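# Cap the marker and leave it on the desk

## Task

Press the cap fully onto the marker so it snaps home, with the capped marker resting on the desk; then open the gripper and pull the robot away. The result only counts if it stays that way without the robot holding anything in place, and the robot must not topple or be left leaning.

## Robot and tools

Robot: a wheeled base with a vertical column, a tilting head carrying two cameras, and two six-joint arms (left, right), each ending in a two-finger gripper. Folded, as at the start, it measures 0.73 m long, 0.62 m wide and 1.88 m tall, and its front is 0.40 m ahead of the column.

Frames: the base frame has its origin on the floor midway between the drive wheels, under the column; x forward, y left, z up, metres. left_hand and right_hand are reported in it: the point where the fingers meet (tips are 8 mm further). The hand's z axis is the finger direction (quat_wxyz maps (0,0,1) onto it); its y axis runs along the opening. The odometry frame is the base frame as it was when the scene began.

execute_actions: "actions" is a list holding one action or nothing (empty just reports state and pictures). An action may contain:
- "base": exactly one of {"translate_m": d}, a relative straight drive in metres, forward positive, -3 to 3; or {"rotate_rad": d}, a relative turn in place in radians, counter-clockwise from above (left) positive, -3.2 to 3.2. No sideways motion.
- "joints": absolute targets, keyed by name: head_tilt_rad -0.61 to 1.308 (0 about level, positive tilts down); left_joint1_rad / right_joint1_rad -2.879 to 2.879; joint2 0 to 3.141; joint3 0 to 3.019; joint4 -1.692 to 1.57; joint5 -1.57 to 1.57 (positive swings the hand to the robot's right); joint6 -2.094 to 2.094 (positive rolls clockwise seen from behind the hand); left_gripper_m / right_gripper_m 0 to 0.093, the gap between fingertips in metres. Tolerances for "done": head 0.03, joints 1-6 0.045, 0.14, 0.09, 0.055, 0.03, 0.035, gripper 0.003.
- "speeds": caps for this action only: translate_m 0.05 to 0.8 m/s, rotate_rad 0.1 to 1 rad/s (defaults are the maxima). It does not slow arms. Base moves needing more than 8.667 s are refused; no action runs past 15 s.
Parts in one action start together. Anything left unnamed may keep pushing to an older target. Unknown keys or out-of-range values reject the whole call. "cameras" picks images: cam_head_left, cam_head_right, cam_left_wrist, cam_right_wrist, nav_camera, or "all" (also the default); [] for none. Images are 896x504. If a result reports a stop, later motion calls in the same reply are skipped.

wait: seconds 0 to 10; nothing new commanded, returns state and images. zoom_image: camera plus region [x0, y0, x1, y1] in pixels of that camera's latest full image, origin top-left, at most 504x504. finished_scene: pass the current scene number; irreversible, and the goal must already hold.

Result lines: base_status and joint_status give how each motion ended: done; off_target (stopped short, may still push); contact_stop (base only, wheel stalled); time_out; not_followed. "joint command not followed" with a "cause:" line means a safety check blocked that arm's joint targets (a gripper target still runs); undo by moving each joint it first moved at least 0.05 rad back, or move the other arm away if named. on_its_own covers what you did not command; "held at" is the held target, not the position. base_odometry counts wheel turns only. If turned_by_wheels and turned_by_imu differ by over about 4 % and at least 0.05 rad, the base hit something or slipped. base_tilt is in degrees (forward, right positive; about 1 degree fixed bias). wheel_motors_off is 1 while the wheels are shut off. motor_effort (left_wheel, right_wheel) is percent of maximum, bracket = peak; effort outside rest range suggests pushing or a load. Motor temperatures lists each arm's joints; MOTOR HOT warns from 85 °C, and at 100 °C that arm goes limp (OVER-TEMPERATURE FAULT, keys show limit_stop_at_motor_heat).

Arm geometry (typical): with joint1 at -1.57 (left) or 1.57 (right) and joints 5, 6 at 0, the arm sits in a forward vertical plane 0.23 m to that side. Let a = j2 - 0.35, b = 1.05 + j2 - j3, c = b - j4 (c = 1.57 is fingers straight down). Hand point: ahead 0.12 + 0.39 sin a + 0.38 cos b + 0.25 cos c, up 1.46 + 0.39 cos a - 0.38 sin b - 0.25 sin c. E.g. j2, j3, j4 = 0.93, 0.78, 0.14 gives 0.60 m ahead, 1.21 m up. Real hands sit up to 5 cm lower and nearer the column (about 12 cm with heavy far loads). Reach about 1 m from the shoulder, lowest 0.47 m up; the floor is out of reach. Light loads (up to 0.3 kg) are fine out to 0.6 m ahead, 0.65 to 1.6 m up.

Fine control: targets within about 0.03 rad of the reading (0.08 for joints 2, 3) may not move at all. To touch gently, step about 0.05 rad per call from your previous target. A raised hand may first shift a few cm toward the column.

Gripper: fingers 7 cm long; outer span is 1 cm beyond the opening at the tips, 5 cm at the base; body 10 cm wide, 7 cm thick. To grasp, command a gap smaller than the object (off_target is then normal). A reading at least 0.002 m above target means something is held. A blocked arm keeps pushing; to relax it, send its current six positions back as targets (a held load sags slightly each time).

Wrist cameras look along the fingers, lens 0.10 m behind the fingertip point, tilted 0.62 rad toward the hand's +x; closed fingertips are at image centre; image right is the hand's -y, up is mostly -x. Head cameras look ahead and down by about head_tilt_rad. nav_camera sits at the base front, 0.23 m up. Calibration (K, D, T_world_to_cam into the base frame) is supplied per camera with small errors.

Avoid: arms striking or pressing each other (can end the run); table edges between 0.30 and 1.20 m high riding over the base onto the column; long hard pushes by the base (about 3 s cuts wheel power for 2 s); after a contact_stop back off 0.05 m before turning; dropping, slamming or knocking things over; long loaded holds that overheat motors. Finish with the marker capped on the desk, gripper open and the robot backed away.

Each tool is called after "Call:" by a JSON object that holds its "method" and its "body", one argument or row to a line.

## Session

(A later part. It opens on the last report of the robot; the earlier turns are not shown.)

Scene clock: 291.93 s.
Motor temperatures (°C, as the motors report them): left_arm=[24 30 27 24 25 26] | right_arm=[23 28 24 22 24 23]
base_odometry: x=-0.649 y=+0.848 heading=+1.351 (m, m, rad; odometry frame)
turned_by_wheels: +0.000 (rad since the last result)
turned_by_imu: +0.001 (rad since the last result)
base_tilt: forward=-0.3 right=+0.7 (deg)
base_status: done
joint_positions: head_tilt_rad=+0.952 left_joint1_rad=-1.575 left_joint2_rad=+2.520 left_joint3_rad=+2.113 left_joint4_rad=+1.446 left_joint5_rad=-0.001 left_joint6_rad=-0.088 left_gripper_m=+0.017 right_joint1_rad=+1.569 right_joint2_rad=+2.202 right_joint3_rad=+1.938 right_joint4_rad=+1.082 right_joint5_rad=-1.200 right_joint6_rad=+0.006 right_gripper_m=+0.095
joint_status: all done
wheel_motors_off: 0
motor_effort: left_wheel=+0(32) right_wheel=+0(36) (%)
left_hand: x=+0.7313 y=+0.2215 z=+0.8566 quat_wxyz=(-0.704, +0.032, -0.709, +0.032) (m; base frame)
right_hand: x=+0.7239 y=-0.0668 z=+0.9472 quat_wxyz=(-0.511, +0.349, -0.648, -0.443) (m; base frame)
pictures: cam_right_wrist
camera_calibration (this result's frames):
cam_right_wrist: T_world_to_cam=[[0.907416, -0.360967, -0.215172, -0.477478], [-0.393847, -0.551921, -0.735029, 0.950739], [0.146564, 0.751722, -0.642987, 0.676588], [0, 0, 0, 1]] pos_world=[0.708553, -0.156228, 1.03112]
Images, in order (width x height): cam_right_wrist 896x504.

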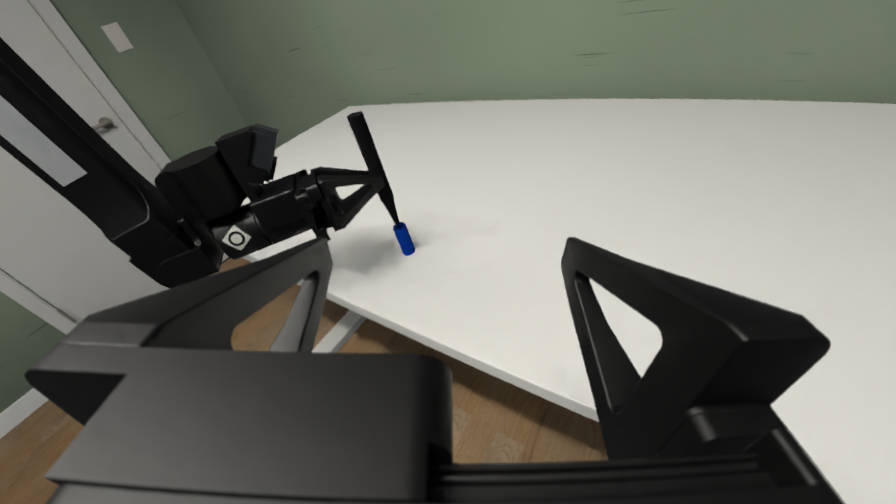

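Call:
{"method": "execute_actions", "body": {
  "actions": [
    {"joints":{"left_joint2_rad":2.575,"left_joint3_rad":2.19,"left_joint4_rad":1.41}}
  ],
  "cameras": ["cam_right_wrist","cam_left_wrist"]
}}

Call:
{"method": "zoom_image", "body": {
  "camera": "cam_right_wrist",
  "region": [350,160,450,270]
}}

Call:
{"method": "zoom_image", "body": {
  "camera": "cam_left_wrist",
  "region": [400,300,500,370]
}}

Scene clock: 297.23 s.
Motor temperatures (°C, as the motors report them): left_arm=[24 30 27 24 25 26] | right_arm=[23 29 25 22 24 23]
base_odometry: x=-0.649 y=+0.848 heading=+1.351 (m, m, rad; odometry frame)
turned_by_wheels: +0.000 (rad since the last result)
turned_by_imu: +0.001 (rad since the last result)
base_tilt: forward=-0.3 right=+0.6 (deg)
base_status: not commanded
joint_positions: head_tilt_rad=+0.952 left_joint1_rad=-1.575 left_joint2_rad=+2.559 left_joint3_rad=+2.173 left_joint4_rad=+1.422 left_joint5_rad=-0.001 left_joint6_rad=-0.088 left_gripper_m=+0.017 right_joint1_rad=+1.569 right_joint2_rad=+2.202 right_joint3_rad=+1.938 right_joint4_rad=+1.082 right_joint5_rad=-1.200 right_joint6_rad=+0.006 right_gripper_m=+0.095
joint_status: all done
wheel_motors_off: 0
motor_effort: left_wheel=+0(0) right_wheel=+0(0) (%)
left_hand: x=+0.7303 y=+0.2215 z=+0.8446 quat_wxyz=(-0.702, +0.032, -0.710, +0.032) (m; base frame)
right_hand: x=+0.7239 y=-0.0668 z=+0.9472 quat_wxyz=(-0.511, +0.349, -0.648, -0.443) (m; base frame)
pictures: cam_left_wrist, cam_right_wrist
camera_calibration (this result's frames):
cam_left_wrist: T_world_to_cam=[[-0.00275548, -0.995675, 0.0928608, 0.143216], [-0.599982, -0.072644, -0.796709, 1.12809], [0.800009, -0.0579101, -0.597187, 0.0534212], [0, 0, 0, 1]] pos_world=[0.634488, 0.227639, 0.917359]
cam_right_wrist: T_world_to_cam=[[0.907416, -0.360967, -0.215172, -0.477478], [-0.393847, -0.551921, -0.735029, 0.950739], [0.146564, 0.751722, -0.642987, 0.676588], [0, 0, 0, 1]] pos_world=[0.708553, -0.156228, 1.03112]
Images, in order (width x height): cam_left_wrist 896x504, cam_right_wrist 896x504.

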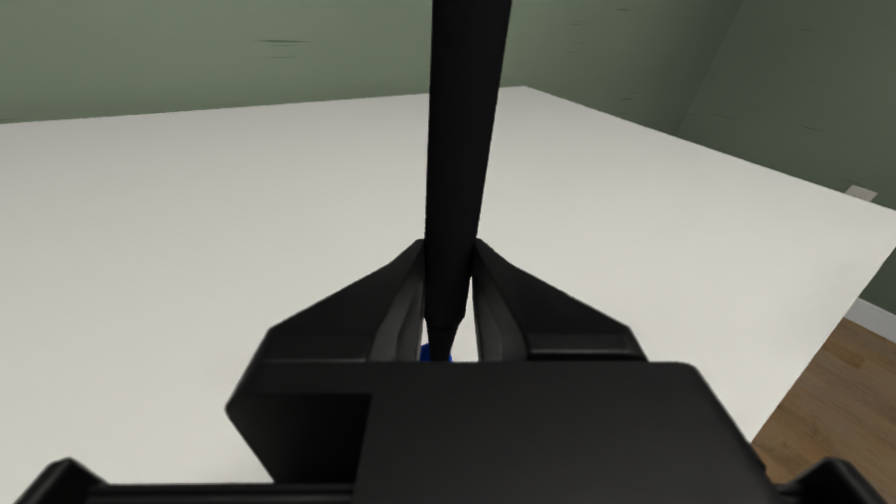

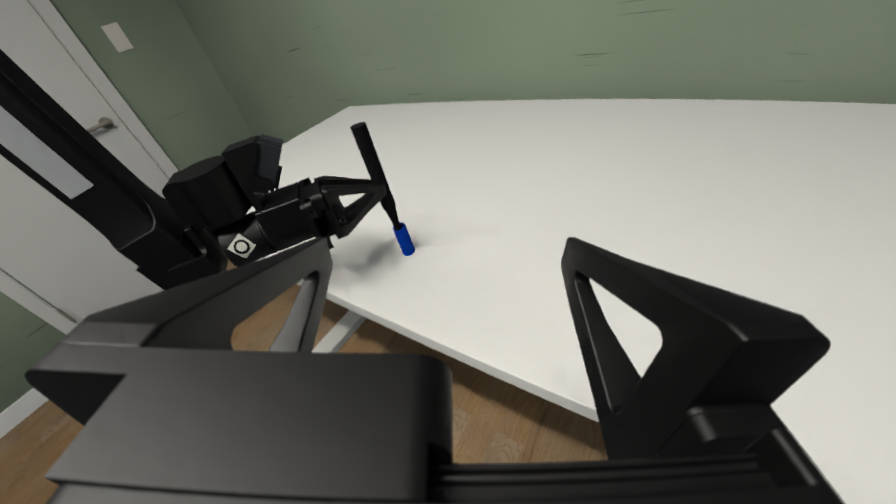

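Region (350, 160, 450, 270) of cam_right_wrist's 896x504 image, scaled by 4.582, with more detail than that image has; it fills the left 458 columns of this view, and the rest is white.

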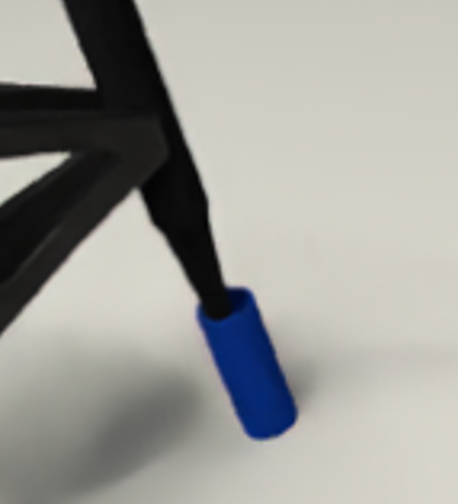

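Region (400, 300, 500, 370) of cam_left_wrist's 896x504 image, scaled by 5.040, with more detail than that image has; it fills the top 353 rows of this view, and the rest is white.

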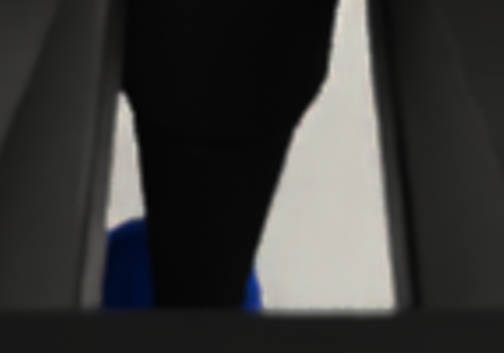

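Call:
{"method": "execute_actions", "body": {
  "actions": [
    {"base":{"rotate_rad":0.005}}
  ],
  "cameras": []
}}

Call:
{"method": "execute_actions", "body": {
  "actions": [
    {"base":{"translate_m":0.004},"joints":{"left_joint2_rad":2.635,"left_joint3_rad":2.285,"left_joint4_rad":1.37}}
  ],
  "cameras": ["cam_right_wrist","cam_left_wrist"]
}}

Call:
{"method": "zoom_image", "body": {
  "camera": "cam_right_wrist",
  "region": [350,160,450,270]
}}

Call:
{"method": "zoom_image", "body": {
  "camera": "cam_left_wrist",
  "region": [400,300,500,370]
}}

Scene clock: 304.57 s.
Motor temperatures (°C, as the motors report them): left_arm=[24 30 27 24 25 26] | right_arm=[23 29 25 22 24 23]
base_odometry: x=-0.649 y=+0.848 heading=+1.354 (m, m, rad; odometry frame)
turned_by_wheels: +0.004 (rad since the last result)
turned_by_imu: +0.005 (rad since the last result)
base_tilt: forward=-0.3 right=+0.7 (deg)
base_status: done
joint_positions: head_tilt_rad=+0.952 left_joint1_rad=-1.573 left_joint2_rad=+2.560 left_joint3_rad=+2.173 left_joint4_rad=+1.422 left_joint5_rad=-0.001 left_joint6_rad=-0.088 left_gripper_m=+0.017 right_joint1_rad=+1.569 right_joint2_rad=+2.202 right_joint3_rad=+1.938 right_joint4_rad=+1.082 right_joint5_rad=-1.200 right_joint6_rad=+0.006 right_gripper_m=+0.095
joint_status: not commanded
wheel_motors_off: 0
motor_effort: left_wheel=-1(30) right_wheel=+1(28) (%)
left_hand: x=+0.7298 y=+0.2228 z=+0.8441 quat_wxyz=(-0.702, +0.032, -0.711, +0.032) (m; base frame)
right_hand: x=+0.7239 y=-0.0665 z=+0.9472 quat_wxyz=(-0.511, +0.349, -0.648, -0.443) (m; base frame)
pictures: none
No camera images: the call's "cameras" was empty. Leave "cameras" out to get every camera's image.

Scene clock: 305.70 s.
Motor temperatures (°C, as the motors report them): left_arm=[24 30 27 24 25 26] | right_arm=[23 29 25 22 24 23]
base_odometry: x=-0.648 y=+0.852 heading=+1.355 (m, m, rad; odometry frame)
turned_by_wheels: +0.000 (rad since the last result)
turned_by_imu: +0.001 (rad since the last result)
base_tilt: forward=-0.5 right=+0.7 (deg)
base_status: done
joint_positions: head_tilt_rad=+0.952 left_joint1_rad=-1.573 left_joint2_rad=+2.621 left_joint3_rad=+2.264 left_joint4_rad=+1.381 left_joint5_rad=-0.001 left_joint6_rad=-0.088 left_gripper_m=+0.017 right_joint1_rad=+1.569 right_joint2_rad=+2.200 right_joint3_rad=+1.940 right_joint4_rad=+1.082 right_joint5_rad=-1.200 right_joint6_rad=+0.006 right_gripper_m=+0.095
joint_status: all done
wheel_motors_off: 0
motor_effort: left_wheel=+0(29) right_wheel=+0(38) (%)
left_hand: x=+0.7264 y=+0.2228 z=+0.8246 quat_wxyz=(-0.698, +0.032, -0.715, +0.032) (m; base frame)
right_hand: x=+0.7260 y=-0.0665 z=+0.9492 quat_wxyz=(-0.513, +0.350, -0.647, -0.442) (m; base frame)
pictures: cam_left_wrist, cam_right_wrist
camera_calibration (this result's frames):
cam_left_wrist: T_world_to_cam=[[-0.000901278, -0.9958, 0.0915494, 0.146091], [-0.60961, -0.0720242, -0.789423, 1.11076], [0.792701, -0.0565209, -0.606985, 0.0577262], [0, 0, 0, 1]] pos_world=[0.631503, 0.228742, 0.898524]
cam_right_wrist: T_world_to_cam=[[0.908624, -0.360717, -0.21044, -0.484161], [-0.389805, -0.551759, -0.737302, 0.952462], [0.149845, 0.751961, -0.641951, 0.674038], [0, 0, 0, 1]] pos_world=[0.710194, -0.155966, 1.03306]
Images, in order (width x height): cam_left_wrist 896x504, cam_right_wrist 896x504.

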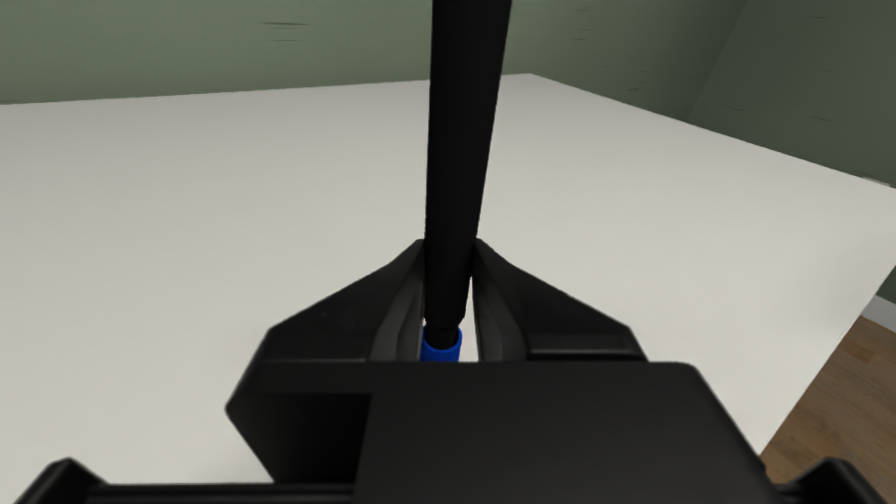

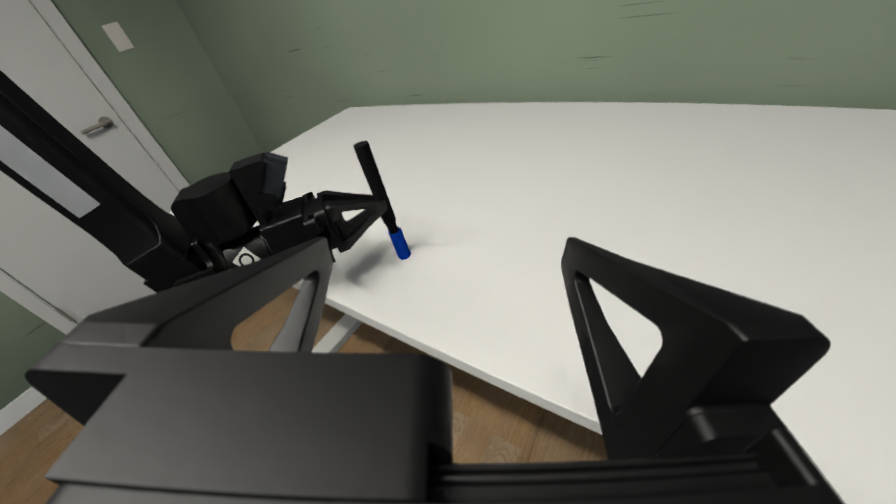

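Region (350, 160, 450, 270) of cam_right_wrist's 896x504 image, scaled by 4.582, with more detail than that image has; it fills the left 458 columns of this view, and the rest is white.

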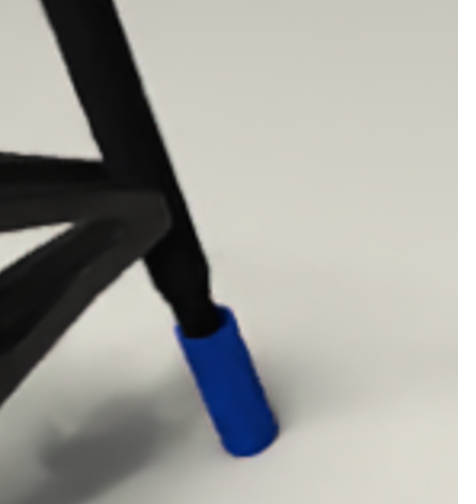

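Region (400, 300, 500, 370) of cam_left_wrist's 896x504 image, scaled by 5.040, with more detail than that image has; it fills the top 353 rows of this view, and the rest is white.

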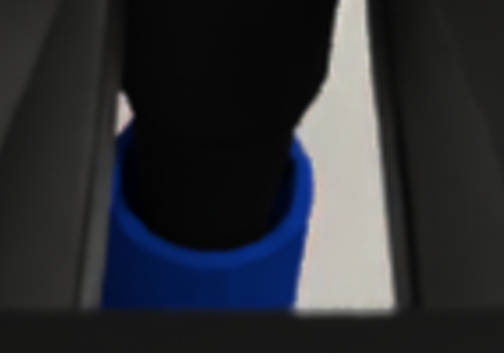

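Good. Continue down.

Call:
{"method": "execute_actions", "body": {
  "actions": [
    {"joints":{"left_joint2_rad":2.70,"left_joint3_rad":2.41,"left_joint4_rad":1.34}}
  ],
  "cameras": ["cam_left_wrist"]
}}

Call:
{"method": "execute_actions", "body": {
  "actions": [
    {"joints":{"left_joint2_rad":2.78,"left_joint3_rad":2.55,"left_joint4_rad":1.25}}
  ],
  "cameras": ["cam_right_wrist","cam_left_wrist"]
}}

Call:
{"method": "zoom_image", "body": {
  "camera": "cam_right_wrist",
  "region": [350,160,450,270]
}}

Call:
{"method": "zoom_image", "body": {
  "camera": "cam_left_wrist",
  "region": [400,280,500,370]
}}

Scene clock: 313.73 s.
Motor temperatures (°C, as the motors report them): left_arm=[24 30 27 24 25 26] | right_arm=[23 29 25 22 24 23]
base_odometry: x=-0.648 y=+0.852 heading=+1.355 (m, m, rad; odometry frame)
turned_by_wheels: +0.000 (rad since the last result)
turned_by_imu: +0.001 (rad since the last result)
base_tilt: forward=-0.4 right=+0.6 (deg)
base_status: not commanded
joint_positions: head_tilt_rad=+0.952 left_joint1_rad=-1.573 left_joint2_rad=+2.690 left_joint3_rad=+2.385 left_joint4_rad=+1.353 left_joint5_rad=-0.001 left_joint6_rad=-0.088 left_gripper_m=+0.017 right_joint1_rad=+1.569 right_joint2_rad=+2.200 right_joint3_rad=+1.940 right_joint4_rad=+1.082 right_joint5_rad=-1.200 right_joint6_rad=+0.006 right_gripper_m=+0.095
joint_status: all done
wheel_motors_off: 0
motor_effort: left_wheel=+0(0) right_wheel=+0(0) (%)
left_hand: x=+0.7283 y=+0.2228 z=+0.8148 quat_wxyz=(-0.707, +0.032, -0.706, +0.032) (m; base frame)
right_hand: x=+0.7260 y=-0.0665 z=+0.9492 quat_wxyz=(-0.513, +0.350, -0.647, -0.442) (m; base frame)
pictures: cam_left_wrist
camera_calibration (this result's frames):
cam_left_wrist: T_world_to_cam=[[-0.00305595, -0.995798, 0.091528, 0.148555], [-0.59046, -0.0720725, -0.803842, 1.10198], [0.807061, -0.0565002, -0.587759, 0.0241632], [0, 0, 0, 1]] pos_world=[0.631631, 0.228719, 0.886426]
Images, in order (width x height): cam_left_wrist 896x504.

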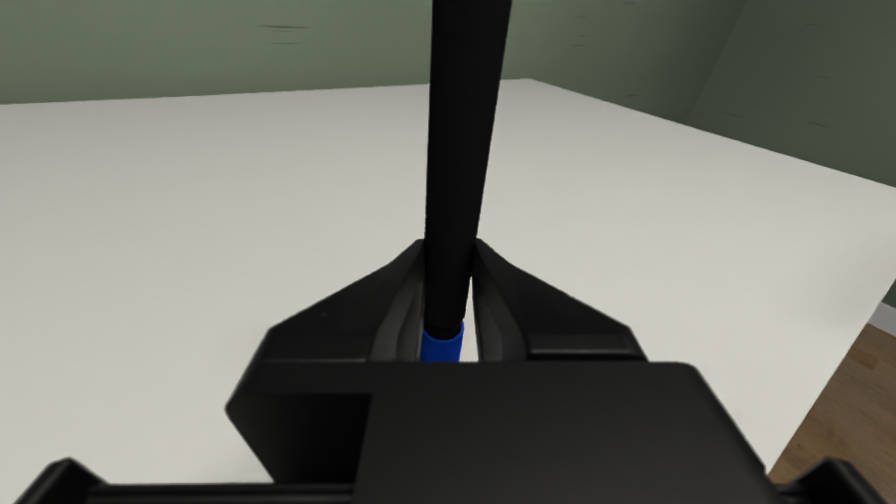

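Scene clock: 314.47 s.
Motor temperatures (°C, as the motors report them): left_arm=[24 30 27 24 25 26] | right_arm=[23 29 25 22 24 23]
base_odometry: x=-0.648 y=+0.852 heading=+1.355 (m, m, rad; odometry frame)
turned_by_wheels: +0.000 (rad since the last result)
turned_by_imu: +0.000 (rad since the last result)
base_tilt: forward=-0.3 right=+0.6 (deg)
base_status: not commanded
joint_positions: head_tilt_rad=+0.952 left_joint1_rad=-1.573 left_joint2_rad=+2.751 left_joint3_rad=+2.530 left_joint4_rad=+1.269 left_joint5_rad=-0.001 left_joint6_rad=-0.088 left_gripper_m=+0.017 right_joint1_rad=+1.569 right_joint2_rad=+2.200 right_joint3_rad=+1.940 right_joint4_rad=+1.082 right_joint5_rad=-1.200 right_joint6_rad=+0.006 right_gripper_m=+0.095
joint_status: all done
wheel_motors_off: 0
motor_effort: left_wheel=+0(1) right_wheel=+0(0) (%)
left_hand: x=+0.7420 y=+0.2227 z=+0.8064 quat_wxyz=(-0.706, +0.032, -0.706, +0.032) (m; base frame)
right_hand: x=+0.7260 y=-0.0665 z=+0.9492 quat_wxyz=(-0.513, +0.350, -0.647, -0.442) (m; base frame)
pictures: cam_left_wrist, cam_right_wrist
camera_calibration (this result's frames):
cam_left_wrist: T_world_to_cam=[[-0.00298756, -0.995798, 0.0915295, 0.149283], [-0.591074, -0.072071, -0.803391, 1.10339], [0.806612, -0.0565008, -0.588374, 0.00901437], [0, 0, 0, 1]] pos_world=[0.645361, 0.228688, 0.878096]
cam_right_wrist: T_world_to_cam=[[0.908624, -0.360717, -0.21044, -0.484161], [-0.389805, -0.551759, -0.737302, 0.952462], [0.149845, 0.751961, -0.641951, 0.674038], [0, 0, 0, 1]] pos_world=[0.710194, -0.155966, 1.03306]
Images, in order (width x height): cam_left_wrist 896x504, cam_right_wrist 896x504.

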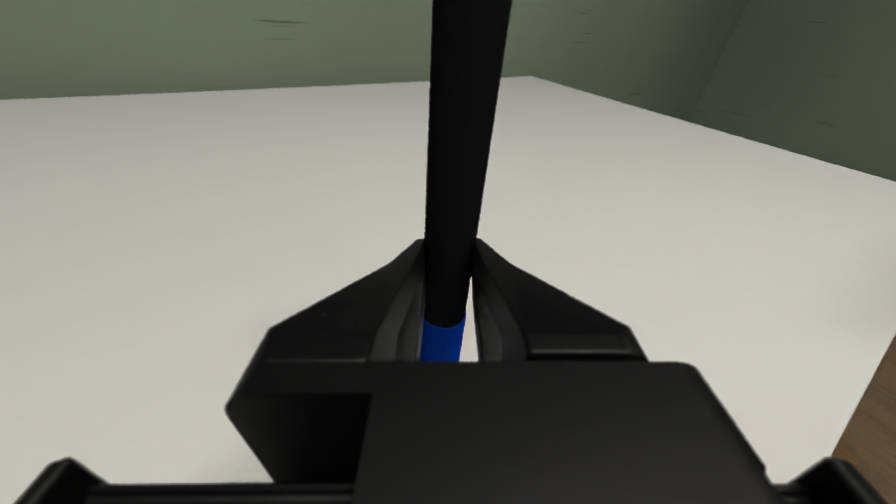

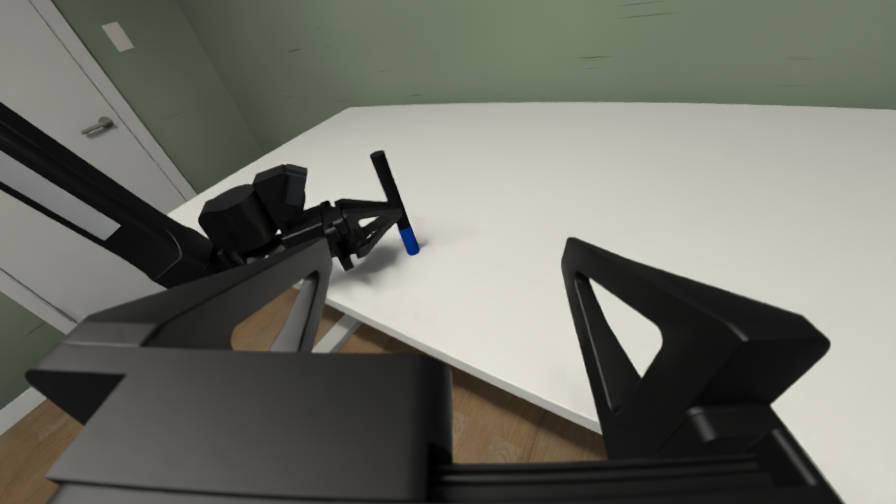

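Region (350, 160, 450, 270) of cam_right_wrist's 896x504 image, scaled by 4.582, with more detail than that image has; it fills the left 458 columns of this view, and the rest is white.

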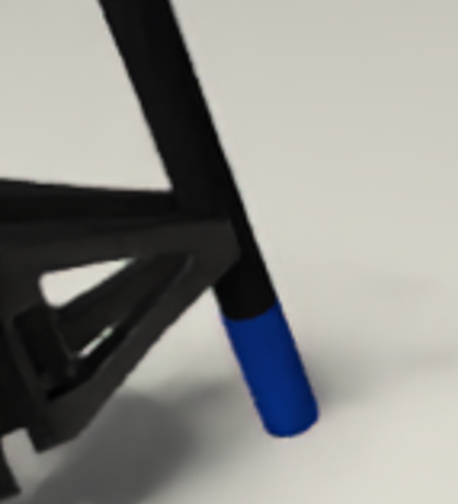

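Region (400, 280, 500, 370) of cam_left_wrist's 896x504 image, scaled by 5.040, with more detail than that image has; it fills the top 454 rows of this view, and the rest is white.

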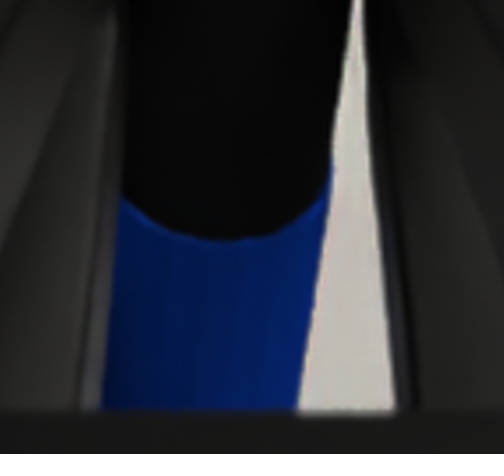

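Call:
{"method": "execute_actions", "body": {
  "actions": [
    {"joints":{"left_joint4_rad":1.19}}
  ],
  "cameras": ["cam_left_wrist"]
}}

Call:
{"method": "execute_actions", "body": {
  "actions": [
    {"joints":{"left_joint2_rad":1.92,"left_joint3_rad":1.76,"left_joint4_rad":1.1,"right_joint2_rad":1.2,"right_joint3_rad":0.9,"right_joint4_rad":0.3,"right_joint5_rad":0}}
  ],
  "cameras": ["cam_left_wrist"]
}}

Call:
{"method": "execute_actions", "body": {
  "actions": [
    {"base":{"translate_m":0.2},"joints":{"left_joint4_rad":-0.37,"left_joint6_rad":-0.5}}
  ],
  "cameras": ["cam_left_wrist","cam_head_left"]
}}

Scene clock: 320.60 s.
Motor temperatures (°C, as the motors report them): left_arm=[24 29 27 24 25 26] | right_arm=[23 30 25 22 24 23]
base_odometry: x=-0.648 y=+0.852 heading=+1.355 (m, m, rad; odometry frame)
turned_by_wheels: +0.000 (rad since the last result)
turned_by_imu: +0.001 (rad since the last result)
base_tilt: forward=-0.3 right=+0.6 (deg)
base_status: not commanded
joint_positions: head_tilt_rad=+0.952 left_joint1_rad=-1.573 left_joint2_rad=+2.751 left_joint3_rad=+2.552 left_joint4_rad=+1.231 left_joint5_rad=-0.001 left_joint6_rad=-0.088 left_gripper_m=+0.017 right_joint1_rad=+1.569 right_joint2_rad=+2.200 right_joint3_rad=+1.940 right_joint4_rad=+1.082 right_joint5_rad=-1.200 right_joint6_rad=+0.006 right_gripper_m=+0.095
joint_status: all done
wheel_motors_off: 0
motor_effort: left_wheel=+0(0) right_wheel=+0(0) (%)
left_hand: x=+0.7501 y=+0.2227 z=+0.8053 quat_wxyz=(-0.701, +0.032, -0.712, +0.032) (m; base frame)
right_hand: x=+0.7260 y=-0.0665 z=+0.9492 quat_wxyz=(-0.513, +0.350, -0.647, -0.442) (m; base frame)
pictures: cam_left_wrist
camera_calibration (this result's frames):
cam_left_wrist: T_world_to_cam=[[-0.00161955, -0.995799, 0.091548, 0.148357], [-0.603265, -0.0720404, -0.79428, 1.10912], [0.797539, -0.0565141, -0.600614, 0.01846], [0, 0, 0, 1]] pos_world=[0.654613, 0.228679, 0.87846]
Images, in order (width x height): cam_left_wrist 896x504.

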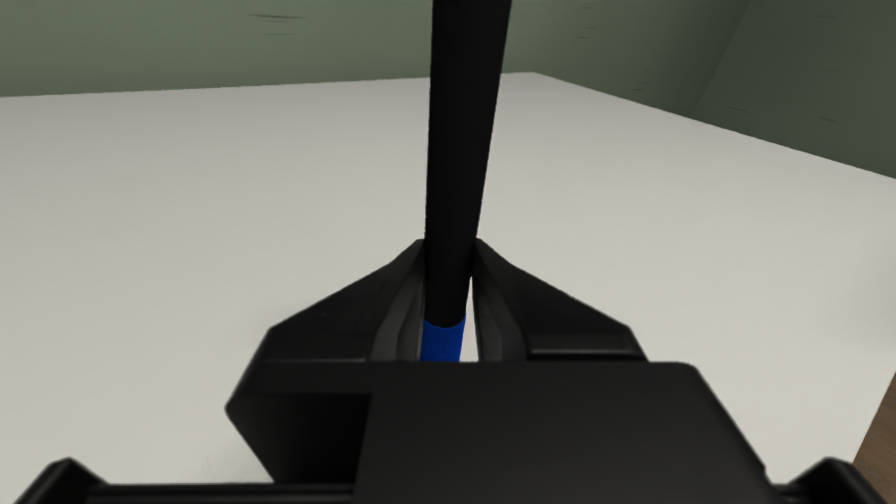

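Scene clock: 322.37 s.
Motor temperatures (°C, as the motors report them): left_arm=[24 30 27 24 25 26] | right_arm=[23 30 25 22 24 23]
base_odometry: x=-0.648 y=+0.852 heading=+1.355 (m, m, rad; odometry frame)
turned_by_wheels: +0.000 (rad since the last result)
turned_by_imu: +0.001 (rad since the last result)
base_tilt: forward=-0.4 right=+0.7 (deg)
base_status: not commanded
joint_positions: head_tilt_rad=+0.952 left_joint1_rad=-1.573 left_joint2_rad=+1.910 left_joint3_rad=+1.755 left_joint4_rad=+1.106 left_joint5_rad=-0.001 left_joint6_rad=-0.088 left_gripper_m=+0.017 right_joint1_rad=+1.569 right_joint2_rad=+1.200 right_joint3_rad=+0.890 right_joint4_rad=+0.308 right_joint5_rad=-0.001 right_joint6_rad=+0.006 right_gripper_m=+0.095
joint_status: all done
wheel_motors_off: 0
motor_effort: left_wheel=+1(1) right_wheel=+0(1) (%)
left_hand: x=+0.8911 y=+0.2231 z=+1.0786 quat_wxyz=(-0.672, +0.033, -0.740, +0.030) (m; base frame)
right_hand: x=+0.6173 y=-0.2261 z=+1.1226 quat_wxyz=(-0.258, -0.003, -0.966, -0.001) (m; base frame)
pictures: cam_left_wrist
camera_calibration (this result's frames):
cam_left_wrist: T_world_to_cam=[[0.00565945, -0.995808, 0.0912952, 0.117719], [-0.665754, -0.0718742, -0.742702, 1.41125], [0.74615, -0.0565768, -0.66337, 0.183671], [0, 0, 0, 1]] pos_world=[0.801834, 0.22905, 1.15924]
Images, in order (width x height): cam_left_wrist 896x504.

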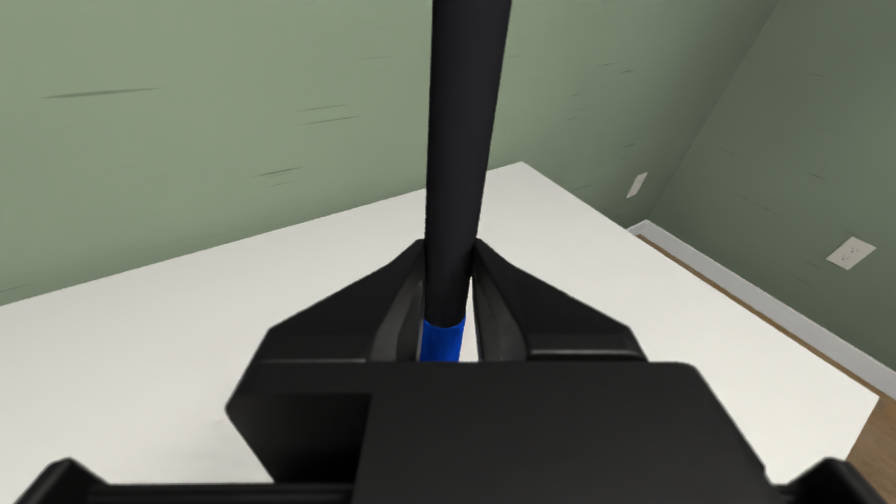

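Scene clock: 324.20 s.
Motor temperatures (°C, as the motors report them): left_arm=[24 30 27 24 25 26] | right_arm=[23 29 25 22 24 23]
base_odometry: x=-0.605 y=+1.047 heading=+1.354 (m, m, rad; odometry frame)
turned_by_wheels: -0.001 (rad since the last result)
turned_by_imu: -0.001 (rad since the last result)
base_tilt: forward=-0.2 right=+0.5 (deg)
base_status: done
joint_positions: head_tilt_rad=+0.952 left_joint1_rad=-1.573 left_joint2_rad=+1.910 left_joint3_rad=+1.755 left_joint4_rad=-0.361 left_joint5_rad=-0.001 left_joint6_rad=-0.488 left_gripper_m=+0.017 right_joint1_rad=+1.569 right_joint2_rad=+1.200 right_joint3_rad=+0.892 right_joint4_rad=+0.308 right_joint5_rad=-0.001 right_joint6_rad=+0.006 right_gripper_m=+0.095
joint_status: all done
wheel_motors_off: 0
motor_effort: left_wheel=+1(32) right_wheel=+2(31) (%)
left_hand: x=+0.6477 y=+0.2229 z=+0.8564 quat_wxyz=(-0.003, +0.241, -0.971, +0.001) (m; base frame)
right_hand: x=+0.6187 y=-0.2261 z=+1.1230 quat_wxyz=(-0.259, -0.003, -0.966, -0.001) (m; base frame)
pictures: cam_head_left, cam_left_wrist
camera_calibration (this result's frames):
cam_head_left: T_world_to_cam=[[-0.0498018, -0.996628, 0.0652036, -0.0503231], [-0.859819, 0.00956574, -0.510509, 0.831469], [0.508164, -0.0814876, -0.857397, 1.21488], [0, 0, 0, 1]] pos_world=[0.09505, 0.0408903, 1.46938]
cam_left_wrist: T_world_to_cam=[[0.469233, -0.883046, 0.00705883, -0.114019], [-0.71726, -0.37645, 0.586365, 0.0472172], [-0.51513, -0.280205, -0.810016, 1.21029], [0, 0, 0, 1]] pos_world=[0.710824, 0.256219, 0.953471]
Images, in order (width x height): cam_head_left 896x504, cam_left_wrist 896x504.

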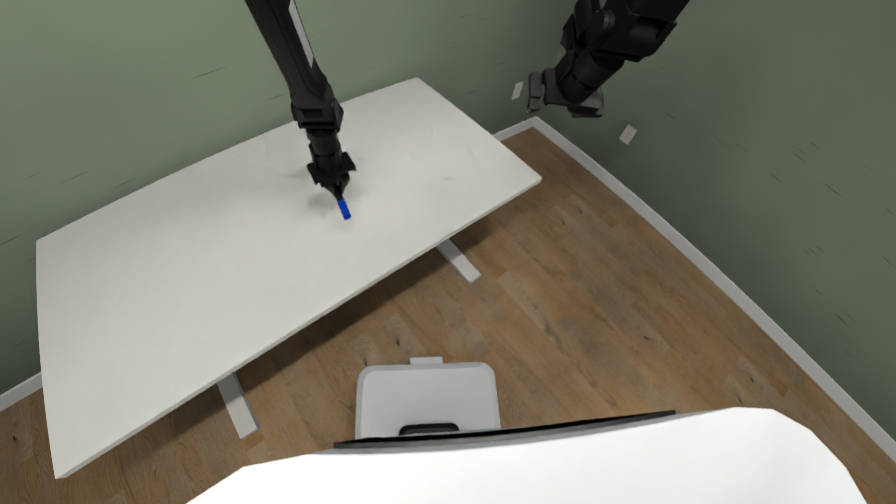

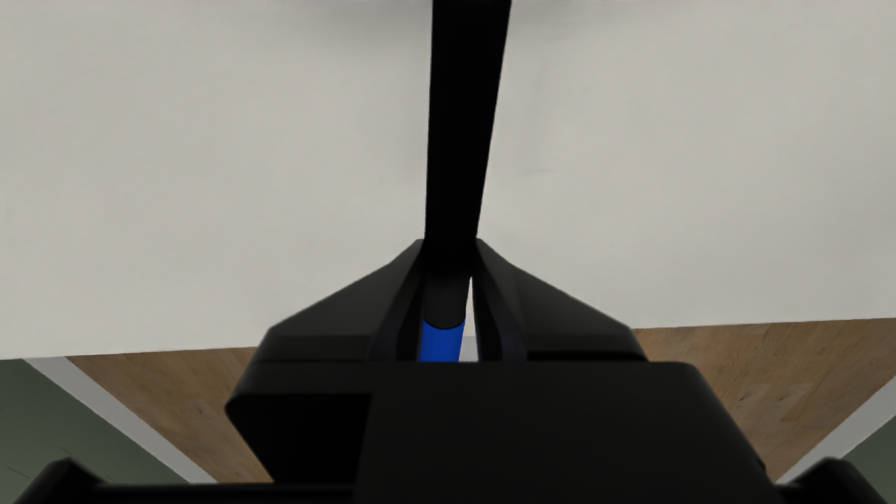

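Call:
{"method": "execute_actions", "body": {
  "actions": [
    {"joints":{"left_joint2_rad":2.25,"left_joint3_rad":2.135,"left_joint4_rad":-0.405}}
  ],
  "cameras": []
}}

Call:
{"method": "execute_actions", "body": {
  "actions": [
    {"joints":{"left_gripper_m":0.06}}
  ],
  "cameras": []
}}

Call:
{"method": "execute_actions", "body": {
  "actions": [
    {"joints":{"left_joint2_rad":1.8,"left_joint3_rad":1.6}}
  ],
  "cameras": ["cam_left_wrist"]
}}

Call:
{"method": "execute_actions", "body": {
  "actions": [
    {"base":{"translate_m":-0.4},"joints":{"left_joint2_rad":0.9,"left_joint3_rad":0.45,"left_joint4_rad":-0.9,"left_joint6_rad":0}}
  ],
  "cameras": ["cam_head_left"]
}}

Scene clock: 331.80 s.
Motor temperatures (°C, as the motors report them): left_arm=[24 30 27 24 25 26] | right_arm=[23 29 25 22 24 23]
base_odometry: x=-0.605 y=+1.047 heading=+1.354 (m, m, rad; odometry frame)
turned_by_wheels: +0.000 (rad since the last result)
turned_by_imu: +0.001 (rad since the last result)
base_tilt: forward=-0.3 right=+0.6 (deg)
base_status: not commanded
joint_positions: head_tilt_rad=+0.952 left_joint1_rad=-1.573 left_joint2_rad=+2.239 left_joint3_rad=+2.118 left_joint4_rad=-0.402 left_joint5_rad=-0.002 left_joint6_rad=-0.488 left_gripper_m=+0.017 right_joint1_rad=+1.569 right_joint2_rad=+1.200 right_joint3_rad=+0.892 right_joint4_rad=+0.308 right_joint5_rad=-0.001 right_joint6_rad=+0.006 right_gripper_m=+0.095
joint_status: all done
wheel_motors_off: 0
motor_effort: left_wheel=+1(6) right_wheel=+3(6) (%)
left_hand: x=+0.6385 y=+0.2233 z=+0.7370 quat_wxyz=(+0.000, +0.241, -0.971, +0.000) (m; base frame)
right_hand: x=+0.6187 y=-0.2261 z=+1.1230 quat_wxyz=(-0.259, -0.003, -0.966, -0.001) (m; base frame)
pictures: none
No camera images: the call's "cameras" was empty. Leave "cameras" out to get every camera's image.

Scene clock: 332.43 s.
Motor temperatures (°C, as the motors report them): left_arm=[24 30 27 24 25 26] | right_arm=[23 29 25 22 24 23]
base_odometry: x=-0.605 y=+1.047 heading=+1.354 (m, m, rad; odometry frame)
turned_by_wheels: +0.000 (rad since the last result)
turned_by_imu: +0.000 (rad since the last result)
base_tilt: forward=-0.4 right=+0.6 (deg)
base_status: not commanded
joint_positions: head_tilt_rad=+0.952 left_joint1_rad=-1.573 left_joint2_rad=+2.239 left_joint3_rad=+2.118 left_joint4_rad=-0.402 left_joint5_rad=-0.002 left_joint6_rad=-0.488 left_gripper_m=+0.060 right_joint1_rad=+1.569 right_joint2_rad=+1.200 right_joint3_rad=+0.892 right_joint4_rad=+0.308 right_joint5_rad=-0.001 right_joint6_rad=+0.006 right_gripper_m=+0.095
joint_status: all done
wheel_motors_off: 0
motor_effort: left_wheel=+1(1) right_wheel=+3(3) (%)
left_hand: x=+0.6385 y=+0.2233 z=+0.7370 quat_wxyz=(+0.000, +0.241, -0.971, +0.000) (m; base frame)
right_hand: x=+0.6187 y=-0.2261 z=+1.1230 quat_wxyz=(-0.259, -0.003, -0.966, -0.001) (m; base frame)
pictures: none
No camera images: the call's "cameras" was empty. Leave "cameras" out to get every camera's image.

Scene clock: 333.83 s.
Motor temperatures (°C, as the motors report them): left_arm=[24 30 27 24 25 26] | right_arm=[23 29 25 22 24 23]
base_odometry: x=-0.605 y=+1.047 heading=+1.354 (m, m, rad; odometry frame)
turned_by_wheels: +0.000 (rad since the last result)
turned_by_imu: +0.000 (rad since the last result)
base_tilt: forward=-0.4 right=+0.6 (deg)
base_status: not commanded
joint_positions: head_tilt_rad=+0.952 left_joint1_rad=-1.573 left_joint2_rad=+1.785 left_joint3_rad=+1.599 left_joint4_rad=-0.402 left_joint5_rad=-0.002 left_joint6_rad=-0.488 left_gripper_m=+0.060 right_joint1_rad=+1.569 right_joint2_rad=+1.200 right_joint3_rad=+0.892 right_joint4_rad=+0.308 right_joint5_rad=-0.001 right_joint6_rad=+0.006 right_gripper_m=+0.095
joint_status: all done
wheel_motors_off: 0
motor_effort: left_wheel=+1(1) right_wheel=+3(3) (%)
left_hand: x=+0.6158 y=+0.2235 z=+0.9009 quat_wxyz=(+0.031, +0.241, -0.970, -0.008) (m; base frame)
right_hand: x=+0.6187 y=-0.2261 z=+1.1230 quat_wxyz=(-0.259, -0.003, -0.966, -0.001) (m; base frame)
pictures: cam_left_wrist
camera_calibration (this result's frames):
cam_left_wrist: T_world_to_cam=[[0.468514, -0.883014, -0.0279472, -0.0668708], [-0.673408, -0.377419, 0.63567, -0.0727143], [-0.571853, -0.279, -0.771455, 1.22999], [0, 0, 0, 1]] pos_world=[0.685739, 0.256677, 0.993238]
Images, in order (width x height): cam_left_wrist 896x504.

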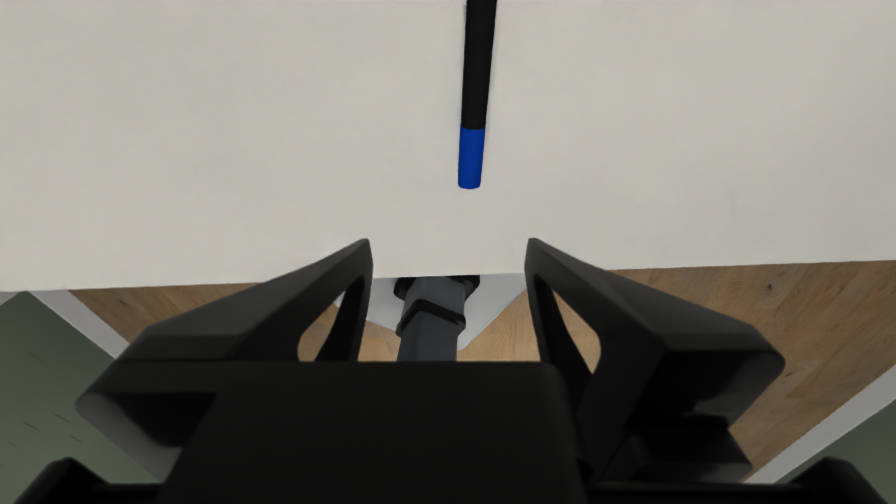

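Scene clock: 336.03 s.
Motor temperatures (°C, as the motors report them): left_arm=[24 30 27 24 25 26] | right_arm=[23 29 25 22 24 23]
base_odometry: x=-0.691 y=+0.656 heading=+1.354 (m, m, rad; odometry frame)
turned_by_wheels: +0.000 (rad since the last result)
turned_by_imu: +0.002 (rad since the last result)
base_tilt: forward=-0.3 right=+0.7 (deg)
base_status: done
joint_positions: head_tilt_rad=+0.952 left_joint1_rad=-1.573 left_joint2_rad=+0.913 left_joint3_rad=+0.447 left_joint4_rad=-0.892 left_joint5_rad=-0.002 left_joint6_rad=-0.012 left_gripper_m=+0.060 right_joint1_rad=+1.569 right_joint2_rad=+1.200 right_joint3_rad=+0.892 right_joint4_rad=+0.308 right_joint5_rad=-0.001 right_joint6_rad=+0.006 right_gripper_m=+0.095
joint_status: all done
wheel_motors_off: 0
motor_effort: left_wheel=+0(33) right_wheel=-1(52) (%)
left_hand: x=+0.1702 y=+0.2245 z=+1.2345 quat_wxyz=(+0.405, +0.004, -0.914, -0.003) (m; base frame)
right_hand: x=+0.6189 y=-0.2261 z=+1.1231 quat_wxyz=(-0.259, -0.003, -0.966, -0.001) (m; base frame)
pictures: cam_head_left
camera_calibration (this result's frames):
cam_head_left: T_world_to_cam=[[-0.0498017, -0.996628, 0.0652037, -0.0503232], [-0.85982, 0.00956574, -0.510508, 0.831467], [0.508163, -0.0814876, -0.857397, 1.21488], [0, 0, 0, 1]] pos_world=[0.0950498, 0.0408903, 1.46938]
Images, in order (width x height): cam_head_left 896x504.

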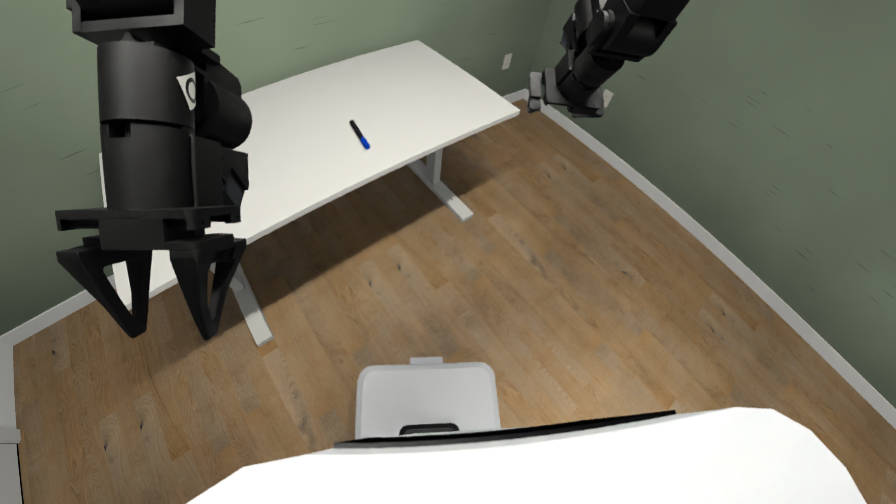

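Call:
{"method": "finished_scene", "body": {
  "scene": 1
}}

The scene is finished: the task was done.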